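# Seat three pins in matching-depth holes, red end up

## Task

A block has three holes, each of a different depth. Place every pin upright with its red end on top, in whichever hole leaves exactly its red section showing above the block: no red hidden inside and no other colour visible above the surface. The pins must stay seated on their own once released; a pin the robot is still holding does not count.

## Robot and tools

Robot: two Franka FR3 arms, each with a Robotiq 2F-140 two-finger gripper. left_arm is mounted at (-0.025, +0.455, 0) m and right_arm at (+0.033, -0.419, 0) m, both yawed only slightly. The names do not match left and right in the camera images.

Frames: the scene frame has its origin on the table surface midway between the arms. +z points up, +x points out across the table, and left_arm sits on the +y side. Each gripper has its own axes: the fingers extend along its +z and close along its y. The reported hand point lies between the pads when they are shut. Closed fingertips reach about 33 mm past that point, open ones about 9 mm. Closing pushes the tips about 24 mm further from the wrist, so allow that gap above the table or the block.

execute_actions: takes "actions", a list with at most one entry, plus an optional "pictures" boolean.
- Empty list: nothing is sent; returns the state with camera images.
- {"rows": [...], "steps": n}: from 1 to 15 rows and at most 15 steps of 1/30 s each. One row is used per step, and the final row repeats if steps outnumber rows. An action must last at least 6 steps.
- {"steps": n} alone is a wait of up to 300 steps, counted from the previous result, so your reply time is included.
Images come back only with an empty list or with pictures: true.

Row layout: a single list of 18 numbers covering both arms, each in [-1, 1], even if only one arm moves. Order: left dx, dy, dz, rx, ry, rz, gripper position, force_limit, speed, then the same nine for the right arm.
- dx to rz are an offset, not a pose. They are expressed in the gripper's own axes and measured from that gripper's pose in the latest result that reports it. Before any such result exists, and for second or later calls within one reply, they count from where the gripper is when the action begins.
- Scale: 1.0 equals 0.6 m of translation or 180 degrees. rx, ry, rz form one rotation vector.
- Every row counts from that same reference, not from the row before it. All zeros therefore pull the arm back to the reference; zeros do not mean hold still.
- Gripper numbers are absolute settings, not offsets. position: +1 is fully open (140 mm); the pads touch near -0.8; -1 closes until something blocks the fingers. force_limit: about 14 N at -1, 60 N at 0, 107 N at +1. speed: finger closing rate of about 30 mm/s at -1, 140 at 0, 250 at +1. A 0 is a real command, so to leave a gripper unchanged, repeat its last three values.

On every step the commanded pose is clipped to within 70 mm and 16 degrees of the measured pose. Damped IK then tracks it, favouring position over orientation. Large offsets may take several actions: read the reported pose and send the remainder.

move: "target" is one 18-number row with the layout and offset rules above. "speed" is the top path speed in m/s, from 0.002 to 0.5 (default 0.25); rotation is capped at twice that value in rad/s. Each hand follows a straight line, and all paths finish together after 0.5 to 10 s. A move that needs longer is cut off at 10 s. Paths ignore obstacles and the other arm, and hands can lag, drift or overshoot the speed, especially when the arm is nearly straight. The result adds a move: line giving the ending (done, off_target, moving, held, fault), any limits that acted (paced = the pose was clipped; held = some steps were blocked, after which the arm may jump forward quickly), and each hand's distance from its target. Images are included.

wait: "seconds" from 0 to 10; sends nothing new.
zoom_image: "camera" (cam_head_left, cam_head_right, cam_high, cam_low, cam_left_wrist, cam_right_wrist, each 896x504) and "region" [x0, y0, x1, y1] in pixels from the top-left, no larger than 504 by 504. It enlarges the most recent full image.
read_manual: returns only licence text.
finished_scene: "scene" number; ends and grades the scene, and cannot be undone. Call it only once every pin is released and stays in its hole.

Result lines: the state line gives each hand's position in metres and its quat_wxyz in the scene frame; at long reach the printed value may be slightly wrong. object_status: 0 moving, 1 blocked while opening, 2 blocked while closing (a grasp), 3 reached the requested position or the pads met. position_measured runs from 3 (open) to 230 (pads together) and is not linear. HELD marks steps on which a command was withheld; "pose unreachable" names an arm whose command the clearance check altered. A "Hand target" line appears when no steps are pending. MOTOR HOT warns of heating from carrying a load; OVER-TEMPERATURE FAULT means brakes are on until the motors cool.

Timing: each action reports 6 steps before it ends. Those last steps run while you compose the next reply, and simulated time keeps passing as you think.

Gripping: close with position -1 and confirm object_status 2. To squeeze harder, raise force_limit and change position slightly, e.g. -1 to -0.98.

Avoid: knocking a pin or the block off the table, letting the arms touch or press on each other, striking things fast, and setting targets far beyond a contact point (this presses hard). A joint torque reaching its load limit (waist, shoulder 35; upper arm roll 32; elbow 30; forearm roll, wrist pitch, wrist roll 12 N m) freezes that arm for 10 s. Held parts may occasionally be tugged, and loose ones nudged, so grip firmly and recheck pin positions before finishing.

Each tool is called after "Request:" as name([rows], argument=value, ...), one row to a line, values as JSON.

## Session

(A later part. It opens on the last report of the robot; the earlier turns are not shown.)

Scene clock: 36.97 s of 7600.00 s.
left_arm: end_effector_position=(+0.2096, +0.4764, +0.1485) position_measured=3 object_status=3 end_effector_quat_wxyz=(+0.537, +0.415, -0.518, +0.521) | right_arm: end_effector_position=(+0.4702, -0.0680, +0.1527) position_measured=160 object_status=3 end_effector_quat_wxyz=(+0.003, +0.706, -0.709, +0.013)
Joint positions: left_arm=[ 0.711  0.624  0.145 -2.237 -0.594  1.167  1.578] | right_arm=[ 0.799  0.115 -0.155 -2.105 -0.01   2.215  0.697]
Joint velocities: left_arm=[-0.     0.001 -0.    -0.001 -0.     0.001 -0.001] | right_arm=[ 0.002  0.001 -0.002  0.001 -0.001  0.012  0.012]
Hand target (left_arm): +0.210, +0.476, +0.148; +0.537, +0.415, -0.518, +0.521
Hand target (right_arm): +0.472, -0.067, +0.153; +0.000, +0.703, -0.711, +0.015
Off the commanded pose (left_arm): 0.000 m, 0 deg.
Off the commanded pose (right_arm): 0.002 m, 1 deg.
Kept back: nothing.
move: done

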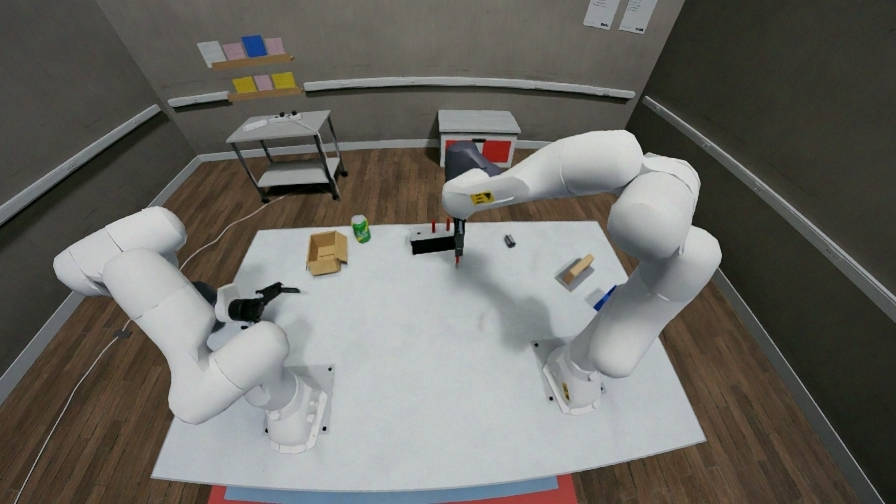

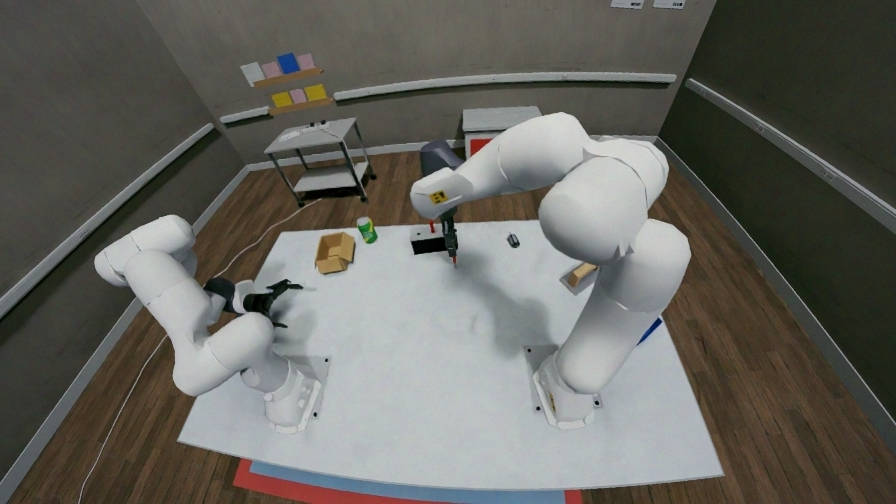

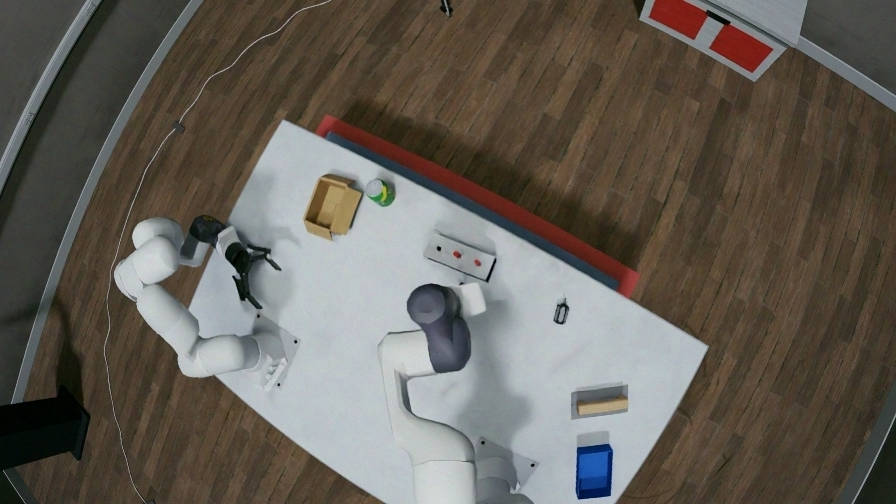

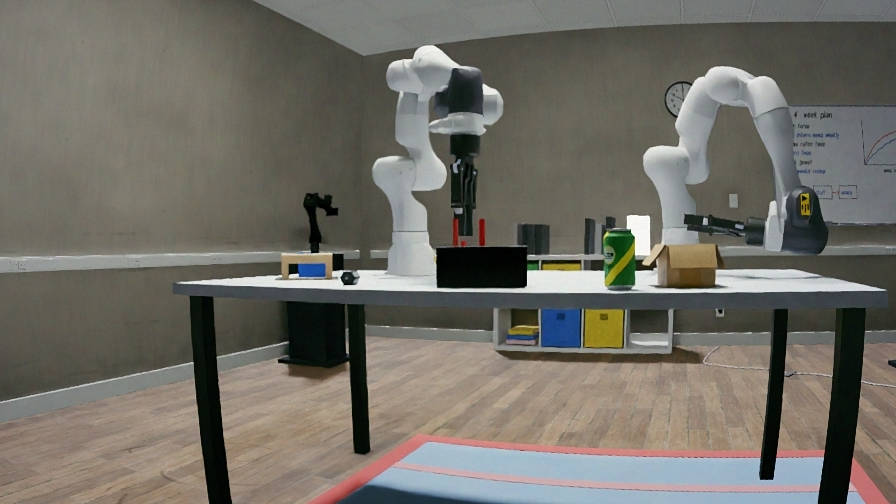

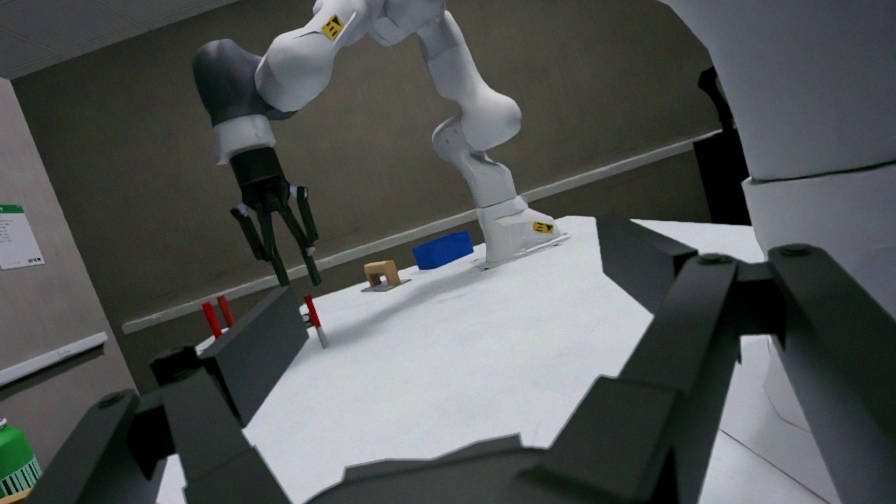

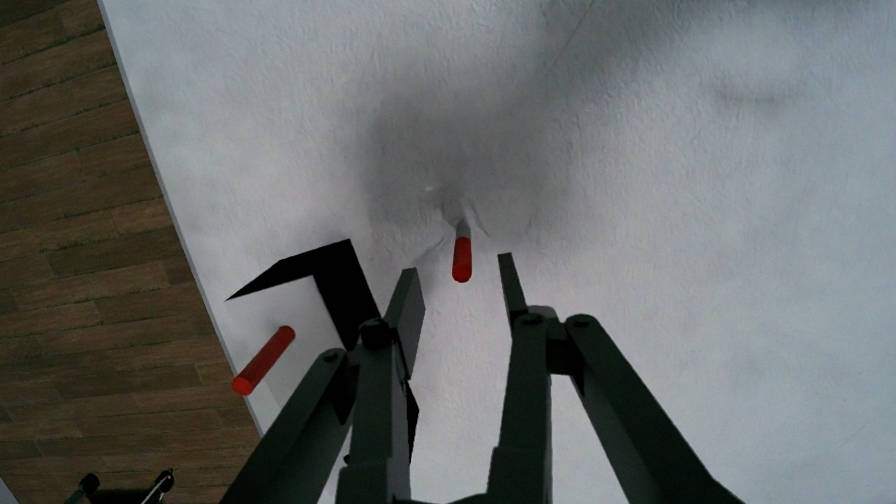

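Request:
execute_actions(actions=[])

Request:
move(target=[0,0,0,0,0,0,1,0,0,-0.005,0.001,0.093,0,-0.002,0,-0.35,0,0], speed=0.1)

Request:
execute_actions([
  {"rows":[[0,0,0,0,0,0,1,0,0,0,0,0,0,0,0,-1,0,-0.5]],"steps":15},
])

Request:
move(target=[0,0,0,0,0,0,1,0,0,-0.22,-0.04,-0.168,0,0,0,-1,0,-0.5], speed=0.17)

Scene clock: 37.77 s of 7600.00 s.
left_arm: end_effector_position=(+0.2096, +0.4764, +0.1485) position_measured=3 object_status=3 end_effector_quat_wxyz=(+0.537, +0.415, -0.518, +0.521) | right_arm: end_effector_position=(+0.4707, -0.0676, +0.1528) position_measured=160 object_status=3 end_effector_quat_wxyz=(+0.002, +0.705, -0.710, +0.013)
Joint positions: left_arm=[ 0.711  0.624  0.145 -2.237 -0.594  1.167  1.578] | right_arm=[ 0.799  0.115 -0.155 -2.105 -0.01   2.217  0.7  ]
Joint velocities: left_arm=[-0.     0.     0.001 -0.    -0.    -0.    -0.001] | right_arm=[ 0.001 -0.002  0.    -0.001 -0.     0.     0.001]
Hand target (left_arm): +0.210, +0.476, +0.148; +0.537, +0.415, -0.518, +0.521
Hand target (right_arm): +0.472, -0.067, +0.153; +0.000, +0.703, -0.711, +0.015
Off the commanded pose (left_arm): 0.000 m, 0 deg.
Off the commanded pose (right_arm): 0.003 m, 0 deg.
Kept back: nothing.
Steps of this call (steps 1 to 24: nothing new was sent). Readings (end_effector_position | what the end effector reports):
1: left_arm (+0.2096, +0.4764, +0.1485) | right_arm (+0.4703, -0.0679, +0.1527) | left_arm position_measured=3 object_status=3 | right_arm position_measured=160 object_status=3
2: left_arm (+0.2096, +0.4764, +0.1485) | right_arm (+0.4704, -0.0678, +0.1527) | left_arm position_measured=3 object_status=3 | right_arm position_measured=160 object_status=3
4: left_arm (+0.2096, +0.4764, +0.1485) | right_arm (+0.4705, -0.0678, +0.1528) | left_arm position_measured=3 object_status=3 | right_arm position_measured=160 object_status=3
8: left_arm (+0.2096, +0.4764, +0.1485) | right_arm (+0.4706, -0.0677, +0.1528) | left_arm position_measured=3 object_status=3 | right_arm position_measured=160 object_status=3
24: the state above

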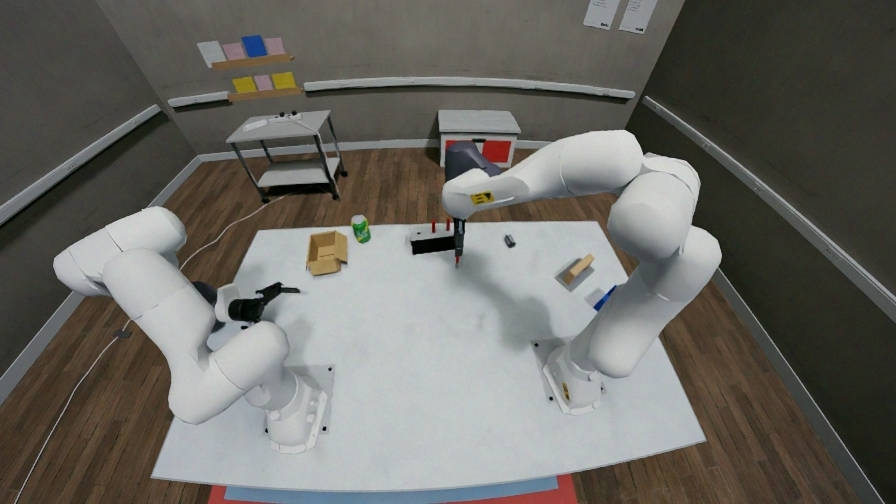

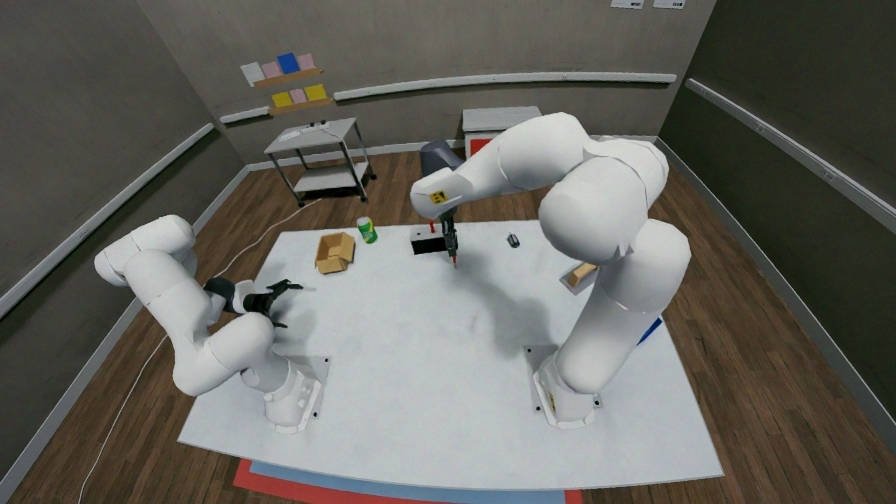

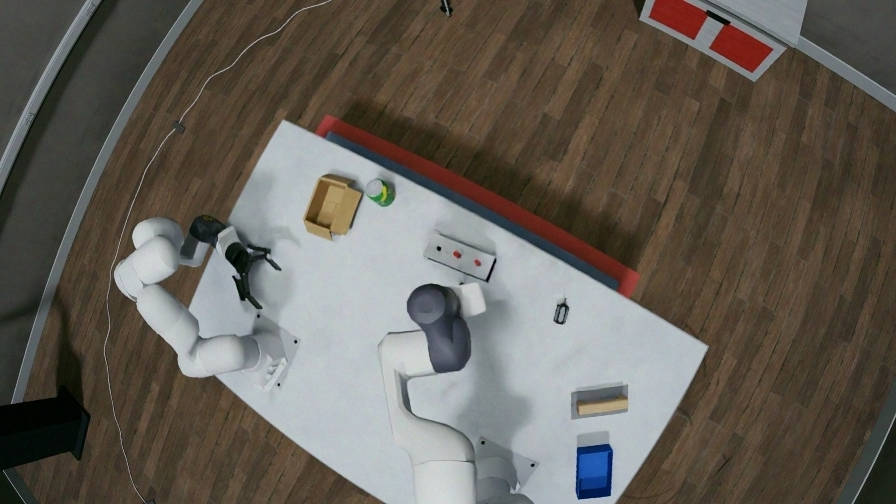

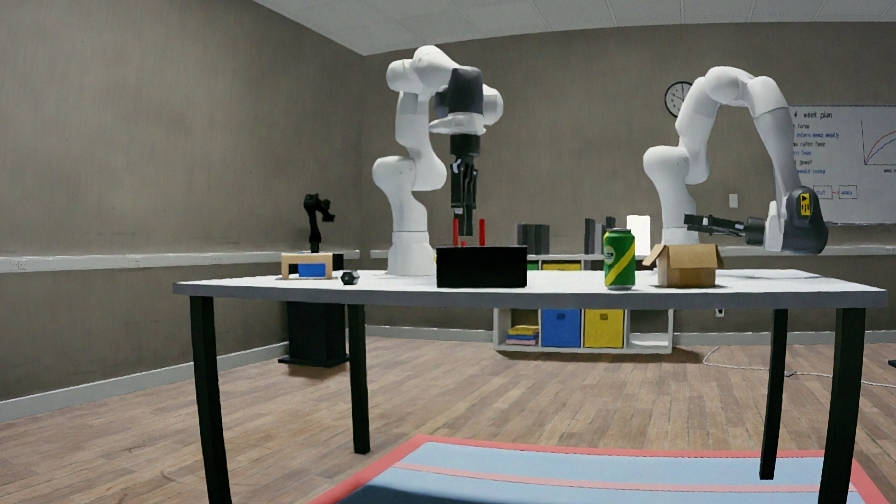

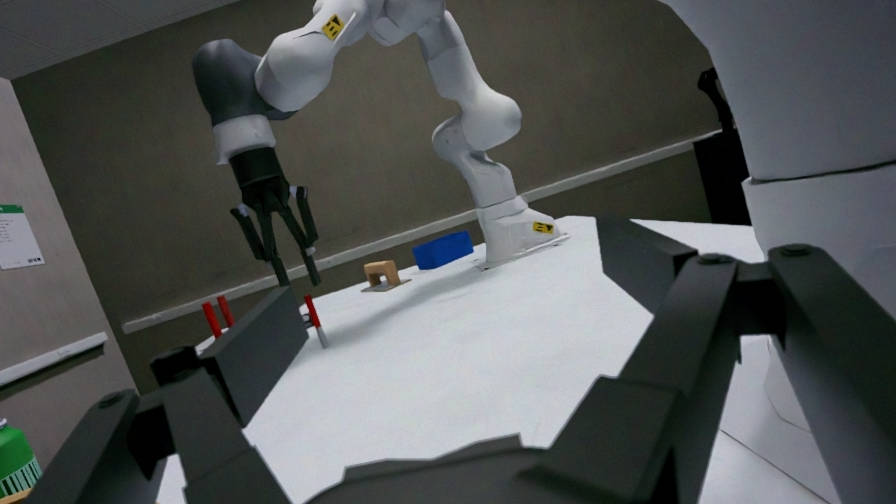

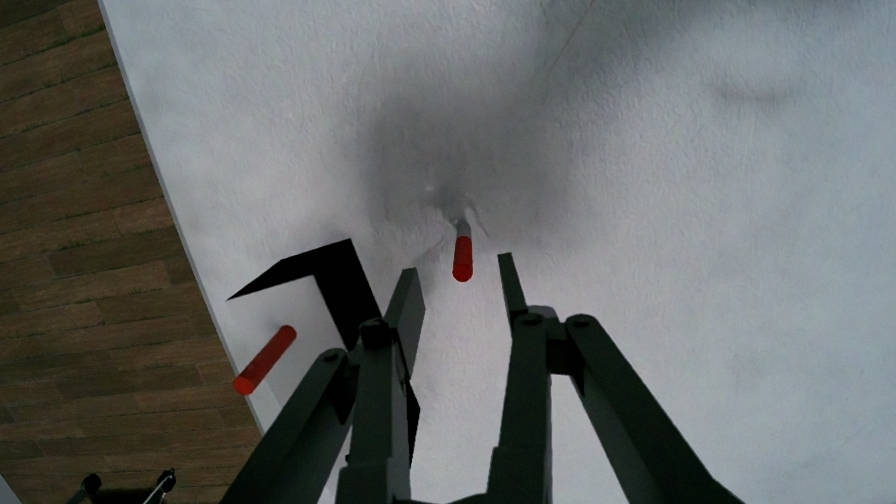

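Scene clock: 38.87 s of 7600.00 s.
left_arm: end_effector_position=(+0.2096, +0.4764, +0.1485) position_measured=3 object_status=3 end_effector_quat_wxyz=(+0.537, +0.415, -0.518, +0.521) | right_arm: end_effector_position=(+0.4696, -0.0675, +0.0967) position_measured=173 object_status=3 end_effector_quat_wxyz=(+0.003, +0.703, -0.711, +0.012)
Joint positions: left_arm=[ 0.711  0.624  0.145 -2.237 -0.594  1.167  1.578] | right_arm=[ 0.799  0.198 -0.155 -2.155  0.009  2.348  0.694]
Joint velocities: left_arm=[ 0.001 -0.001 -0.001 -0.001 -0.001  0.     0.001] | right_arm=[-0.001  0.     0.001 -0.     0.002  0.012 -0.002]
Hand target (left_arm): +0.210, +0.476, +0.148; +0.537, +0.415, -0.518, +0.521
Hand target (right_arm): +0.470, -0.066, +0.097; +0.000, +0.705, -0.709, +0.011
Off the commanded pose (left_arm): 0.000 m, 0 deg.
Off the commanded pose (right_arm): 0.002 m, 0 deg.
Kept back: nothing.
move: done

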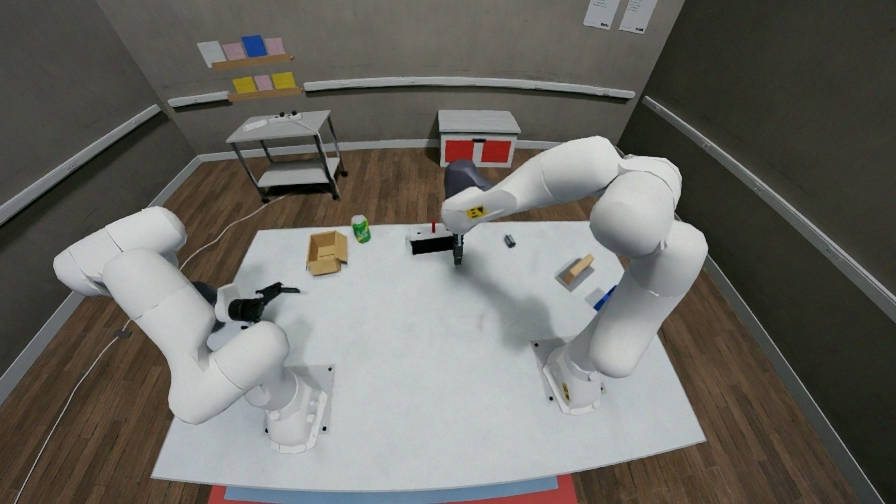

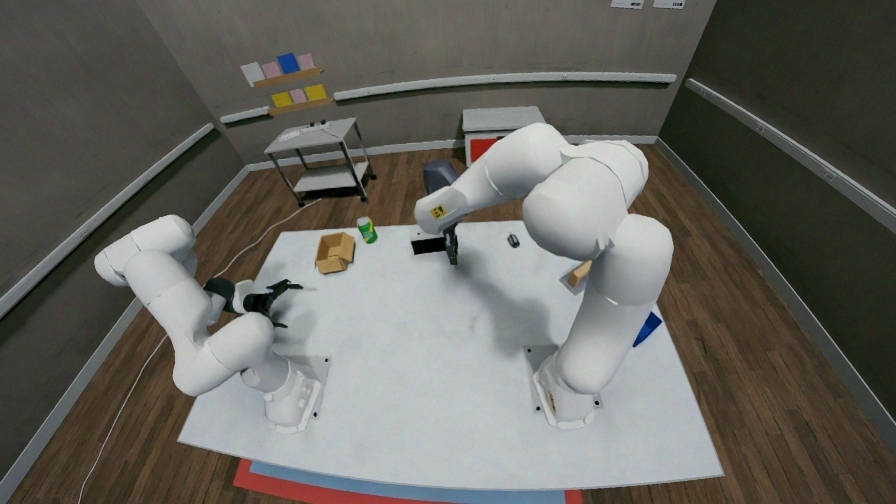

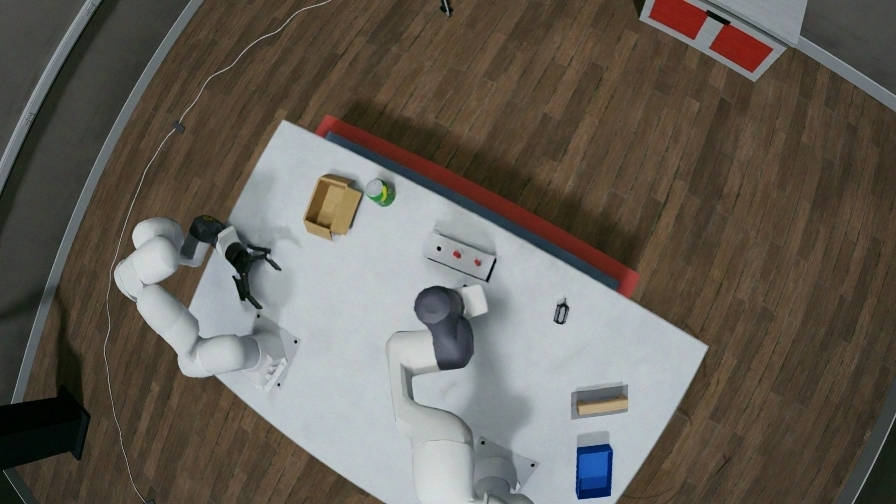

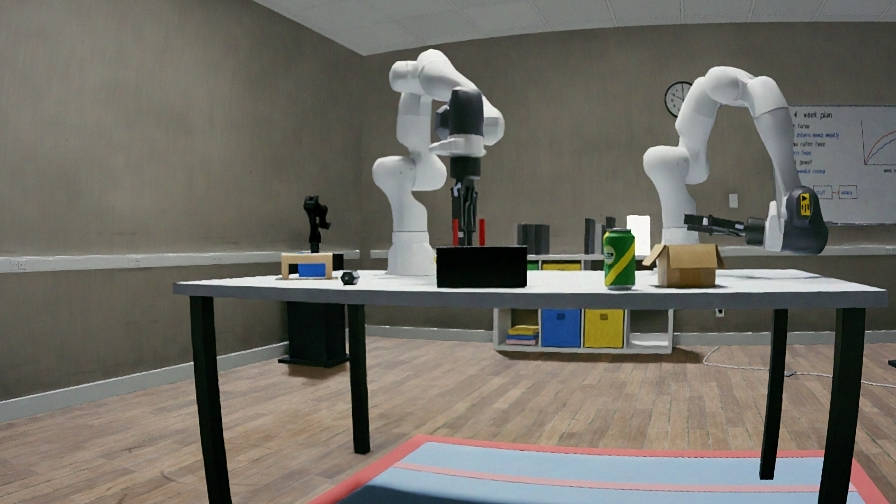

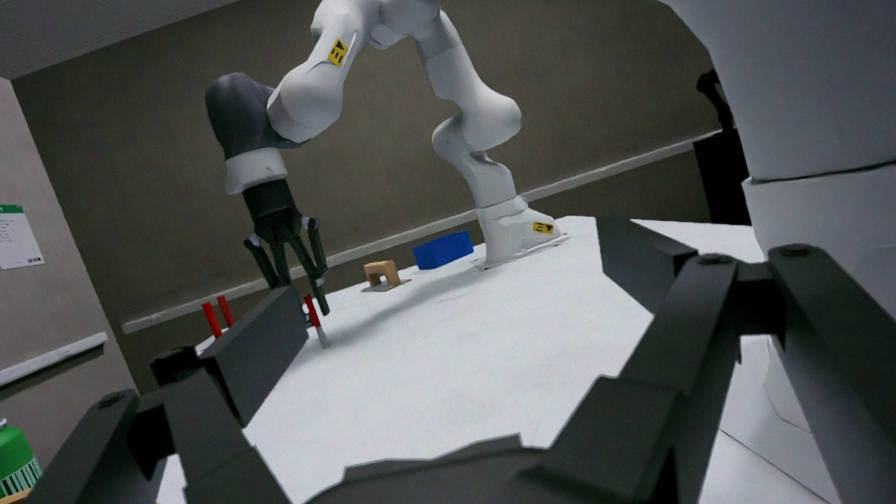

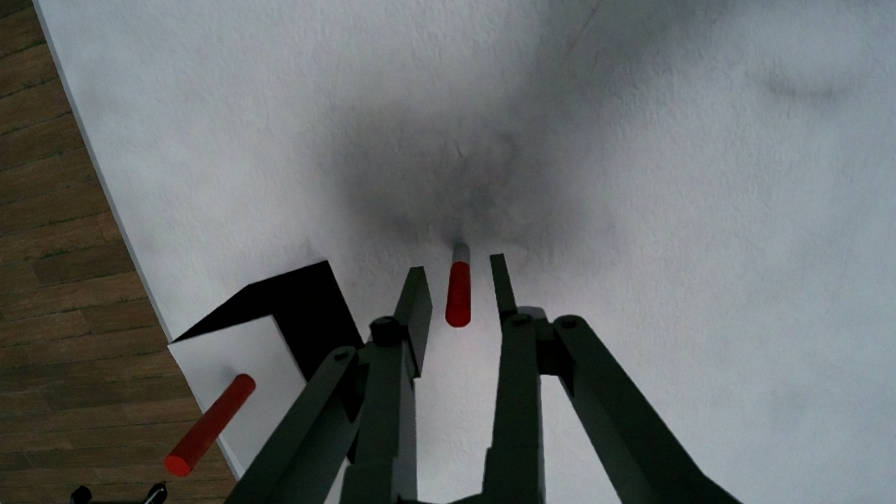

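Scene clock: 39.17 s of 7600.00 s.
left_arm: end_effector_position=(+0.2096, +0.4764, +0.1485) position_measured=3 object_status=3 end_effector_quat_wxyz=(+0.537, +0.415, -0.518, +0.521) | right_arm: end_effector_position=(+0.4697, -0.0674, +0.0967) position_measured=209 object_status=0 end_effector_quat_wxyz=(+0.003, +0.703, -0.711, +0.012)
Joint positions: left_arm=[ 0.711  0.624  0.145 -2.237 -0.594  1.167  1.578] | right_arm=[ 0.799  0.198 -0.155 -2.155  0.009  2.348  0.694]
Joint velocities: left_arm=[ 0.     0.    -0.001  0.001  0.001 -0.     0.001] | right_arm=[ 0.001 -0.007  0.001  0.004  0.001 -0.     0.001]
Steps of this call (steps 1 to 9: the first 9 steps of this action). Readings (end_effector_position | what the end effector reports):
1: left_arm (+0.2096, +0.4764, +0.1485) | right_arm (+0.4697, -0.0675, +0.0967) | left_arm position_measured=3 object_status=3 | right_arm position_measured=173 object_status=0
2: left_arm (+0.2096, +0.4764, +0.1485) | right_arm (+0.4697, -0.0675, +0.0967) | left_arm position_measured=3 object_status=3 | right_arm position_measured=176 object_status=0
4: left_arm (+0.2096, +0.4764, +0.1485) | right_arm (+0.4697, -0.0675, +0.0967) | left_arm position_measured=3 object_status=3 | right_arm position_measured=186 object_status=0
8: left_arm (+0.2096, +0.4764, +0.1485) | right_arm (+0.4697, -0.0675, +0.0967) | left_arm position_measured=3 object_status=3 | right_arm position_measured=204 object_status=0
9: the state above

Scene clock: 41.07 s of 7600.00 s.
left_arm: end_effector_position=(+0.2096, +0.4764, +0.1485) position_measured=3 object_status=3 end_effector_quat_wxyz=(+0.537, +0.415, -0.518, +0.521) | right_arm: end_effector_position=(+0.4942, +0.0671, +0.1932) position_measured=216 object_status=2 end_effector_quat_wxyz=(+0.001, +0.707, -0.707, +0.012)
Joint positions: left_arm=[ 0.711  0.624  0.145 -2.237 -0.594  1.167  1.578] | right_arm=[ 0.883  0.399 -0.122 -1.592  0.025  1.987  0.802]
Joint velocities: left_arm=[-0.    -0.001  0.001  0.001  0.001 -0.     0.   ] | right_arm=[-0.     0.     0.001  0.002  0.    -0.013  0.013]
Hand target (left_arm): +0.210, +0.476, +0.148; +0.537, +0.415, -0.518, +0.521
Hand target (right_arm): +0.493, +0.067, +0.194; +0.002, +0.703, -0.711, +0.011
Off your previous action's commanded pose (left_arm): 0.000 m, 0 deg at its last step (step 6 of this call).
Off your previous action's commanded pose (right_arm): 0.000 m, 0 deg at its last step (step 6 of this call).
Off the commanded pose (left_arm): 0.000 m, 0 deg.
Off the commanded pose (right_arm): 0.002 m, 1 deg.
Kept back: nothing.
move: done

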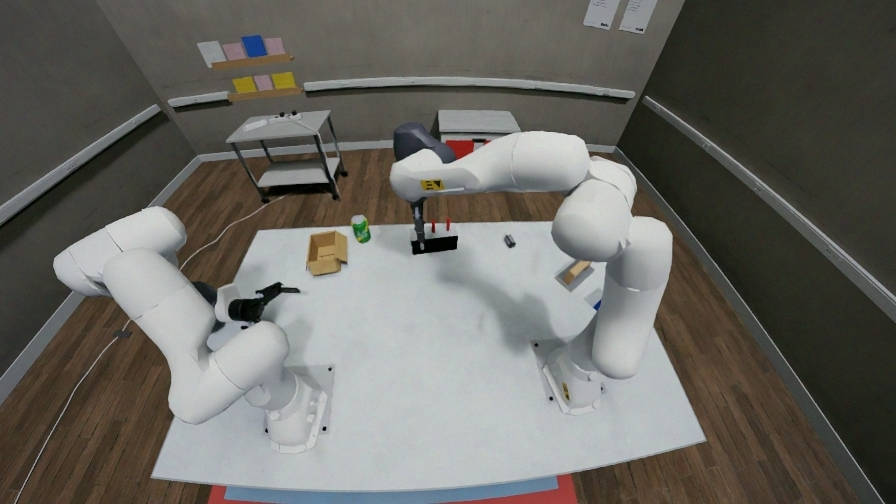

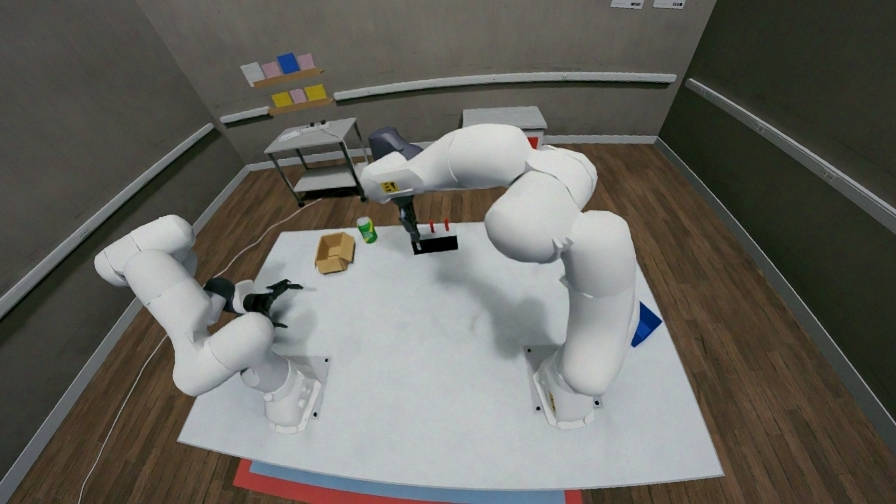

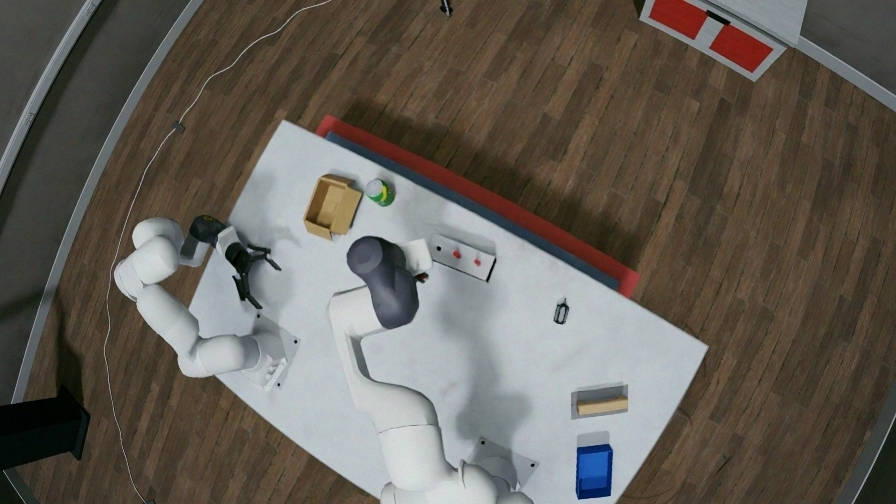

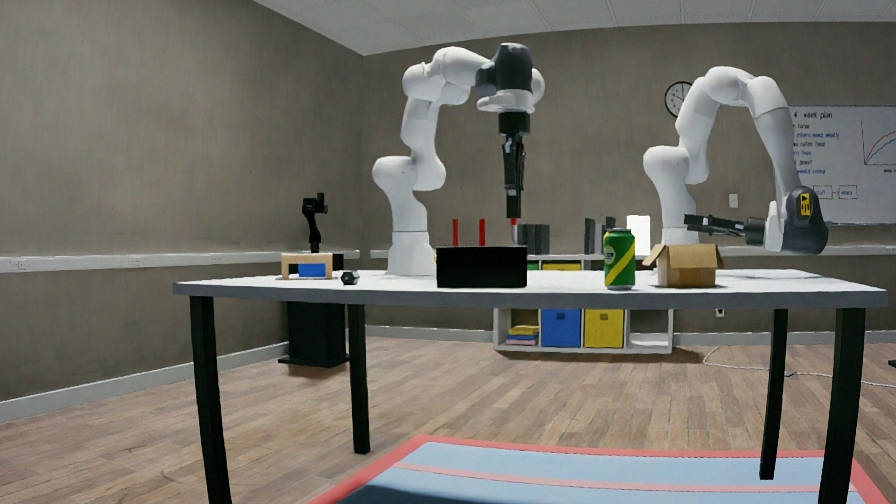

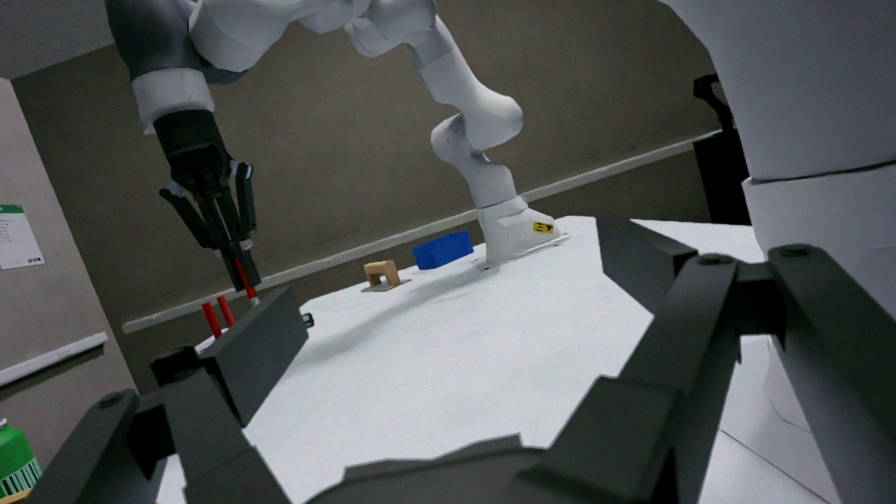

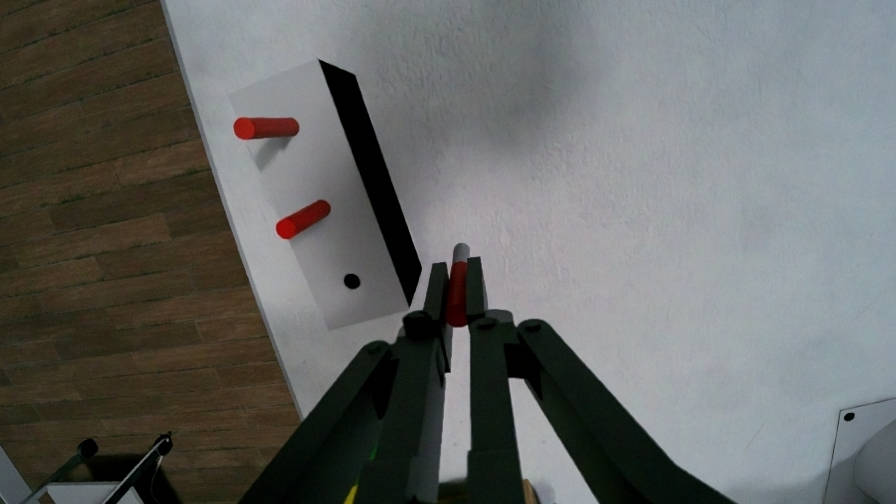

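Request:
move(target=[0,0,0,0,0,0,1,0,0,-0.02,-0.147,-0.004,0,0,0,-1,0,-0.5], speed=0.1)

Request:
zoom_image(camera="cam_right_wrist", region=[410,190,510,290])

Scene clock: 42.80 s of 7600.00 s.
left_arm: end_effector_position=(+0.2096, +0.4764, +0.1485) position_measured=3 object_status=3 end_effector_quat_wxyz=(+0.537, +0.415, -0.518, +0.521) | right_arm: end_effector_position=(+0.5829, +0.0793, +0.1951) position_measured=216 object_status=2 end_effector_quat_wxyz=(-0.002, +0.704, -0.710, +0.014)
Joint positions: left_arm=[ 0.711  0.624  0.145 -2.237 -0.594  1.167  1.578] | right_arm=[ 0.776  0.669 -0.107 -1.16   0.039  1.83   0.732]
Joint velocities: left_arm=[-0.    -0.     0.002 -0.    -0.    -0.001  0.002] | right_arm=[-0.003  0.001  0.003  0.002  0.001 -0.012 -0.01 ]
Hand target (left_arm): +0.210, +0.476, +0.148; +0.537, +0.415, -0.518, +0.521
Hand target (right_arm): +0.582, +0.078, +0.195; +0.001, +0.707, -0.707, +0.013
Off the commanded pose (left_arm): 0.000 m, 0 deg.
Off the commanded pose (right_arm): 0.002 m, 1 deg.
Kept back: nothing.
move: done

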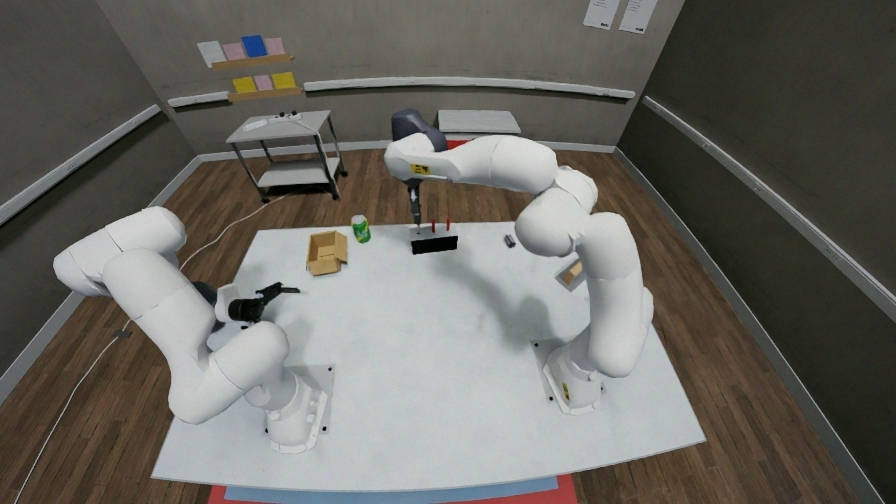

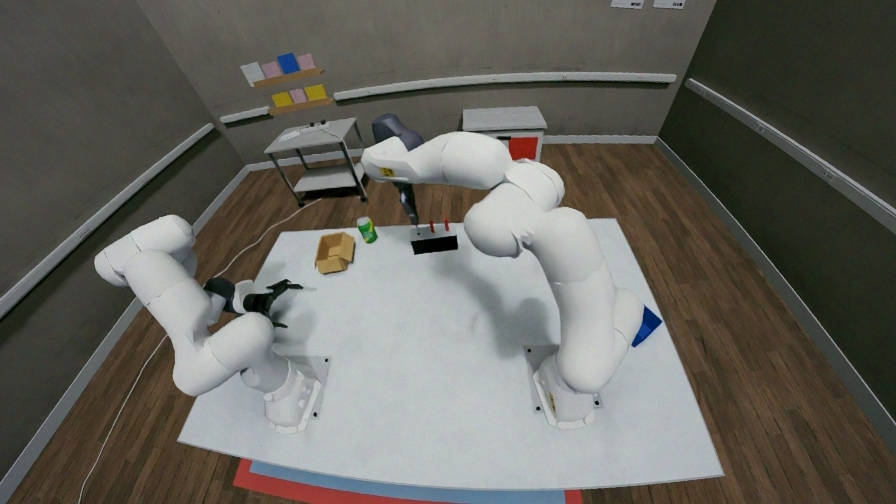

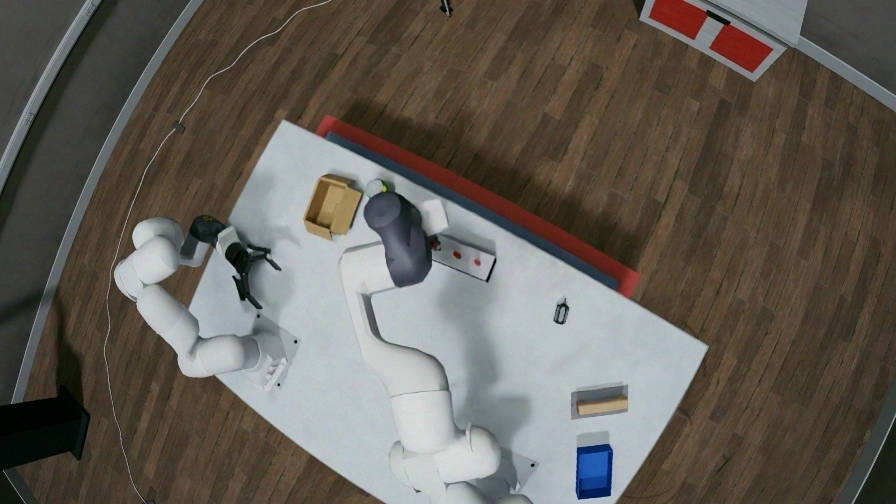

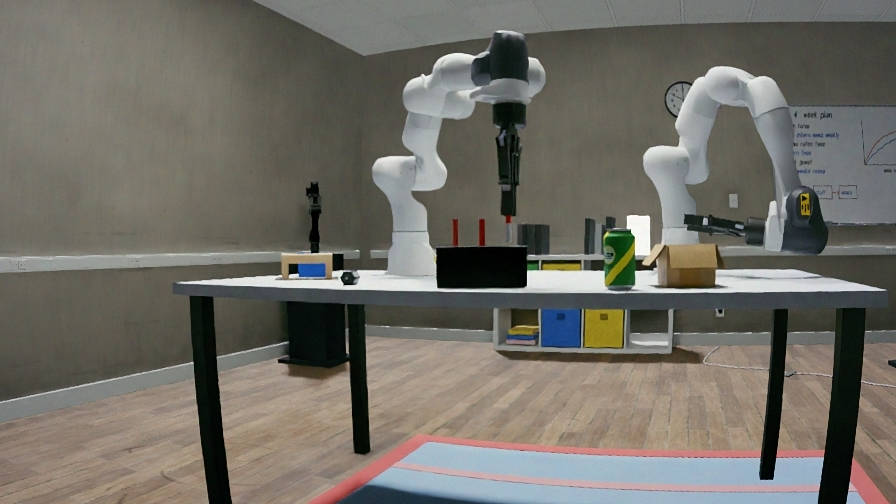

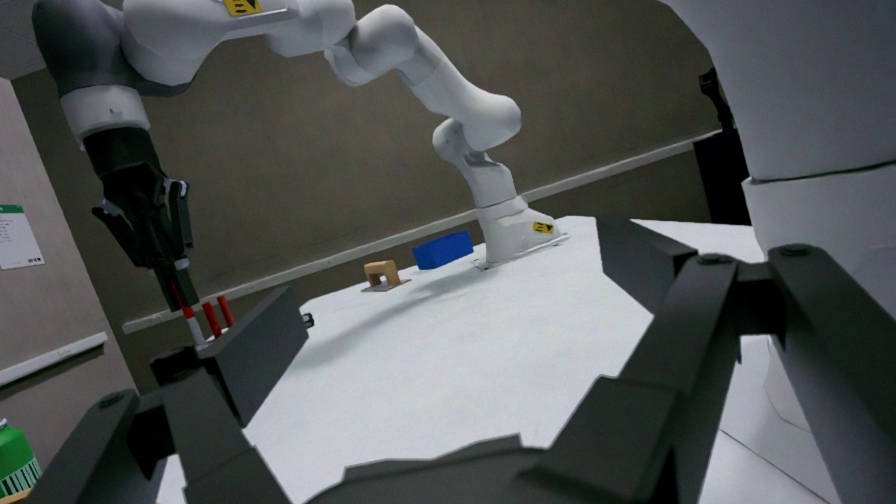

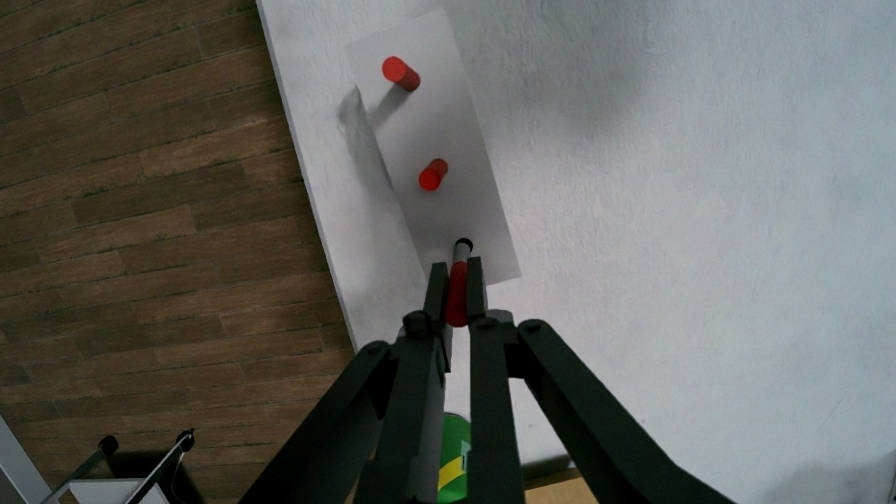

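Region (410, 190, 510, 290) of cam_right_wrist's 896x504 image, scaled by 5.040, with more detail than that image has.

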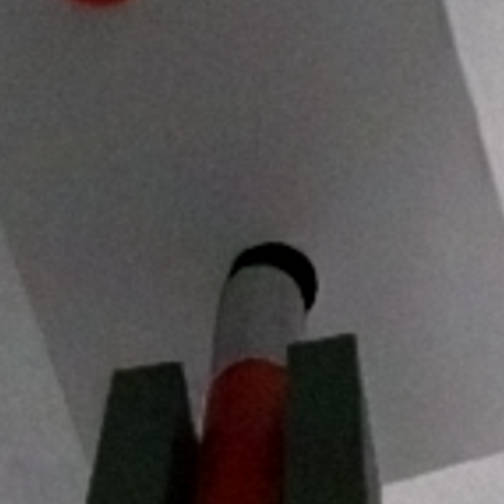

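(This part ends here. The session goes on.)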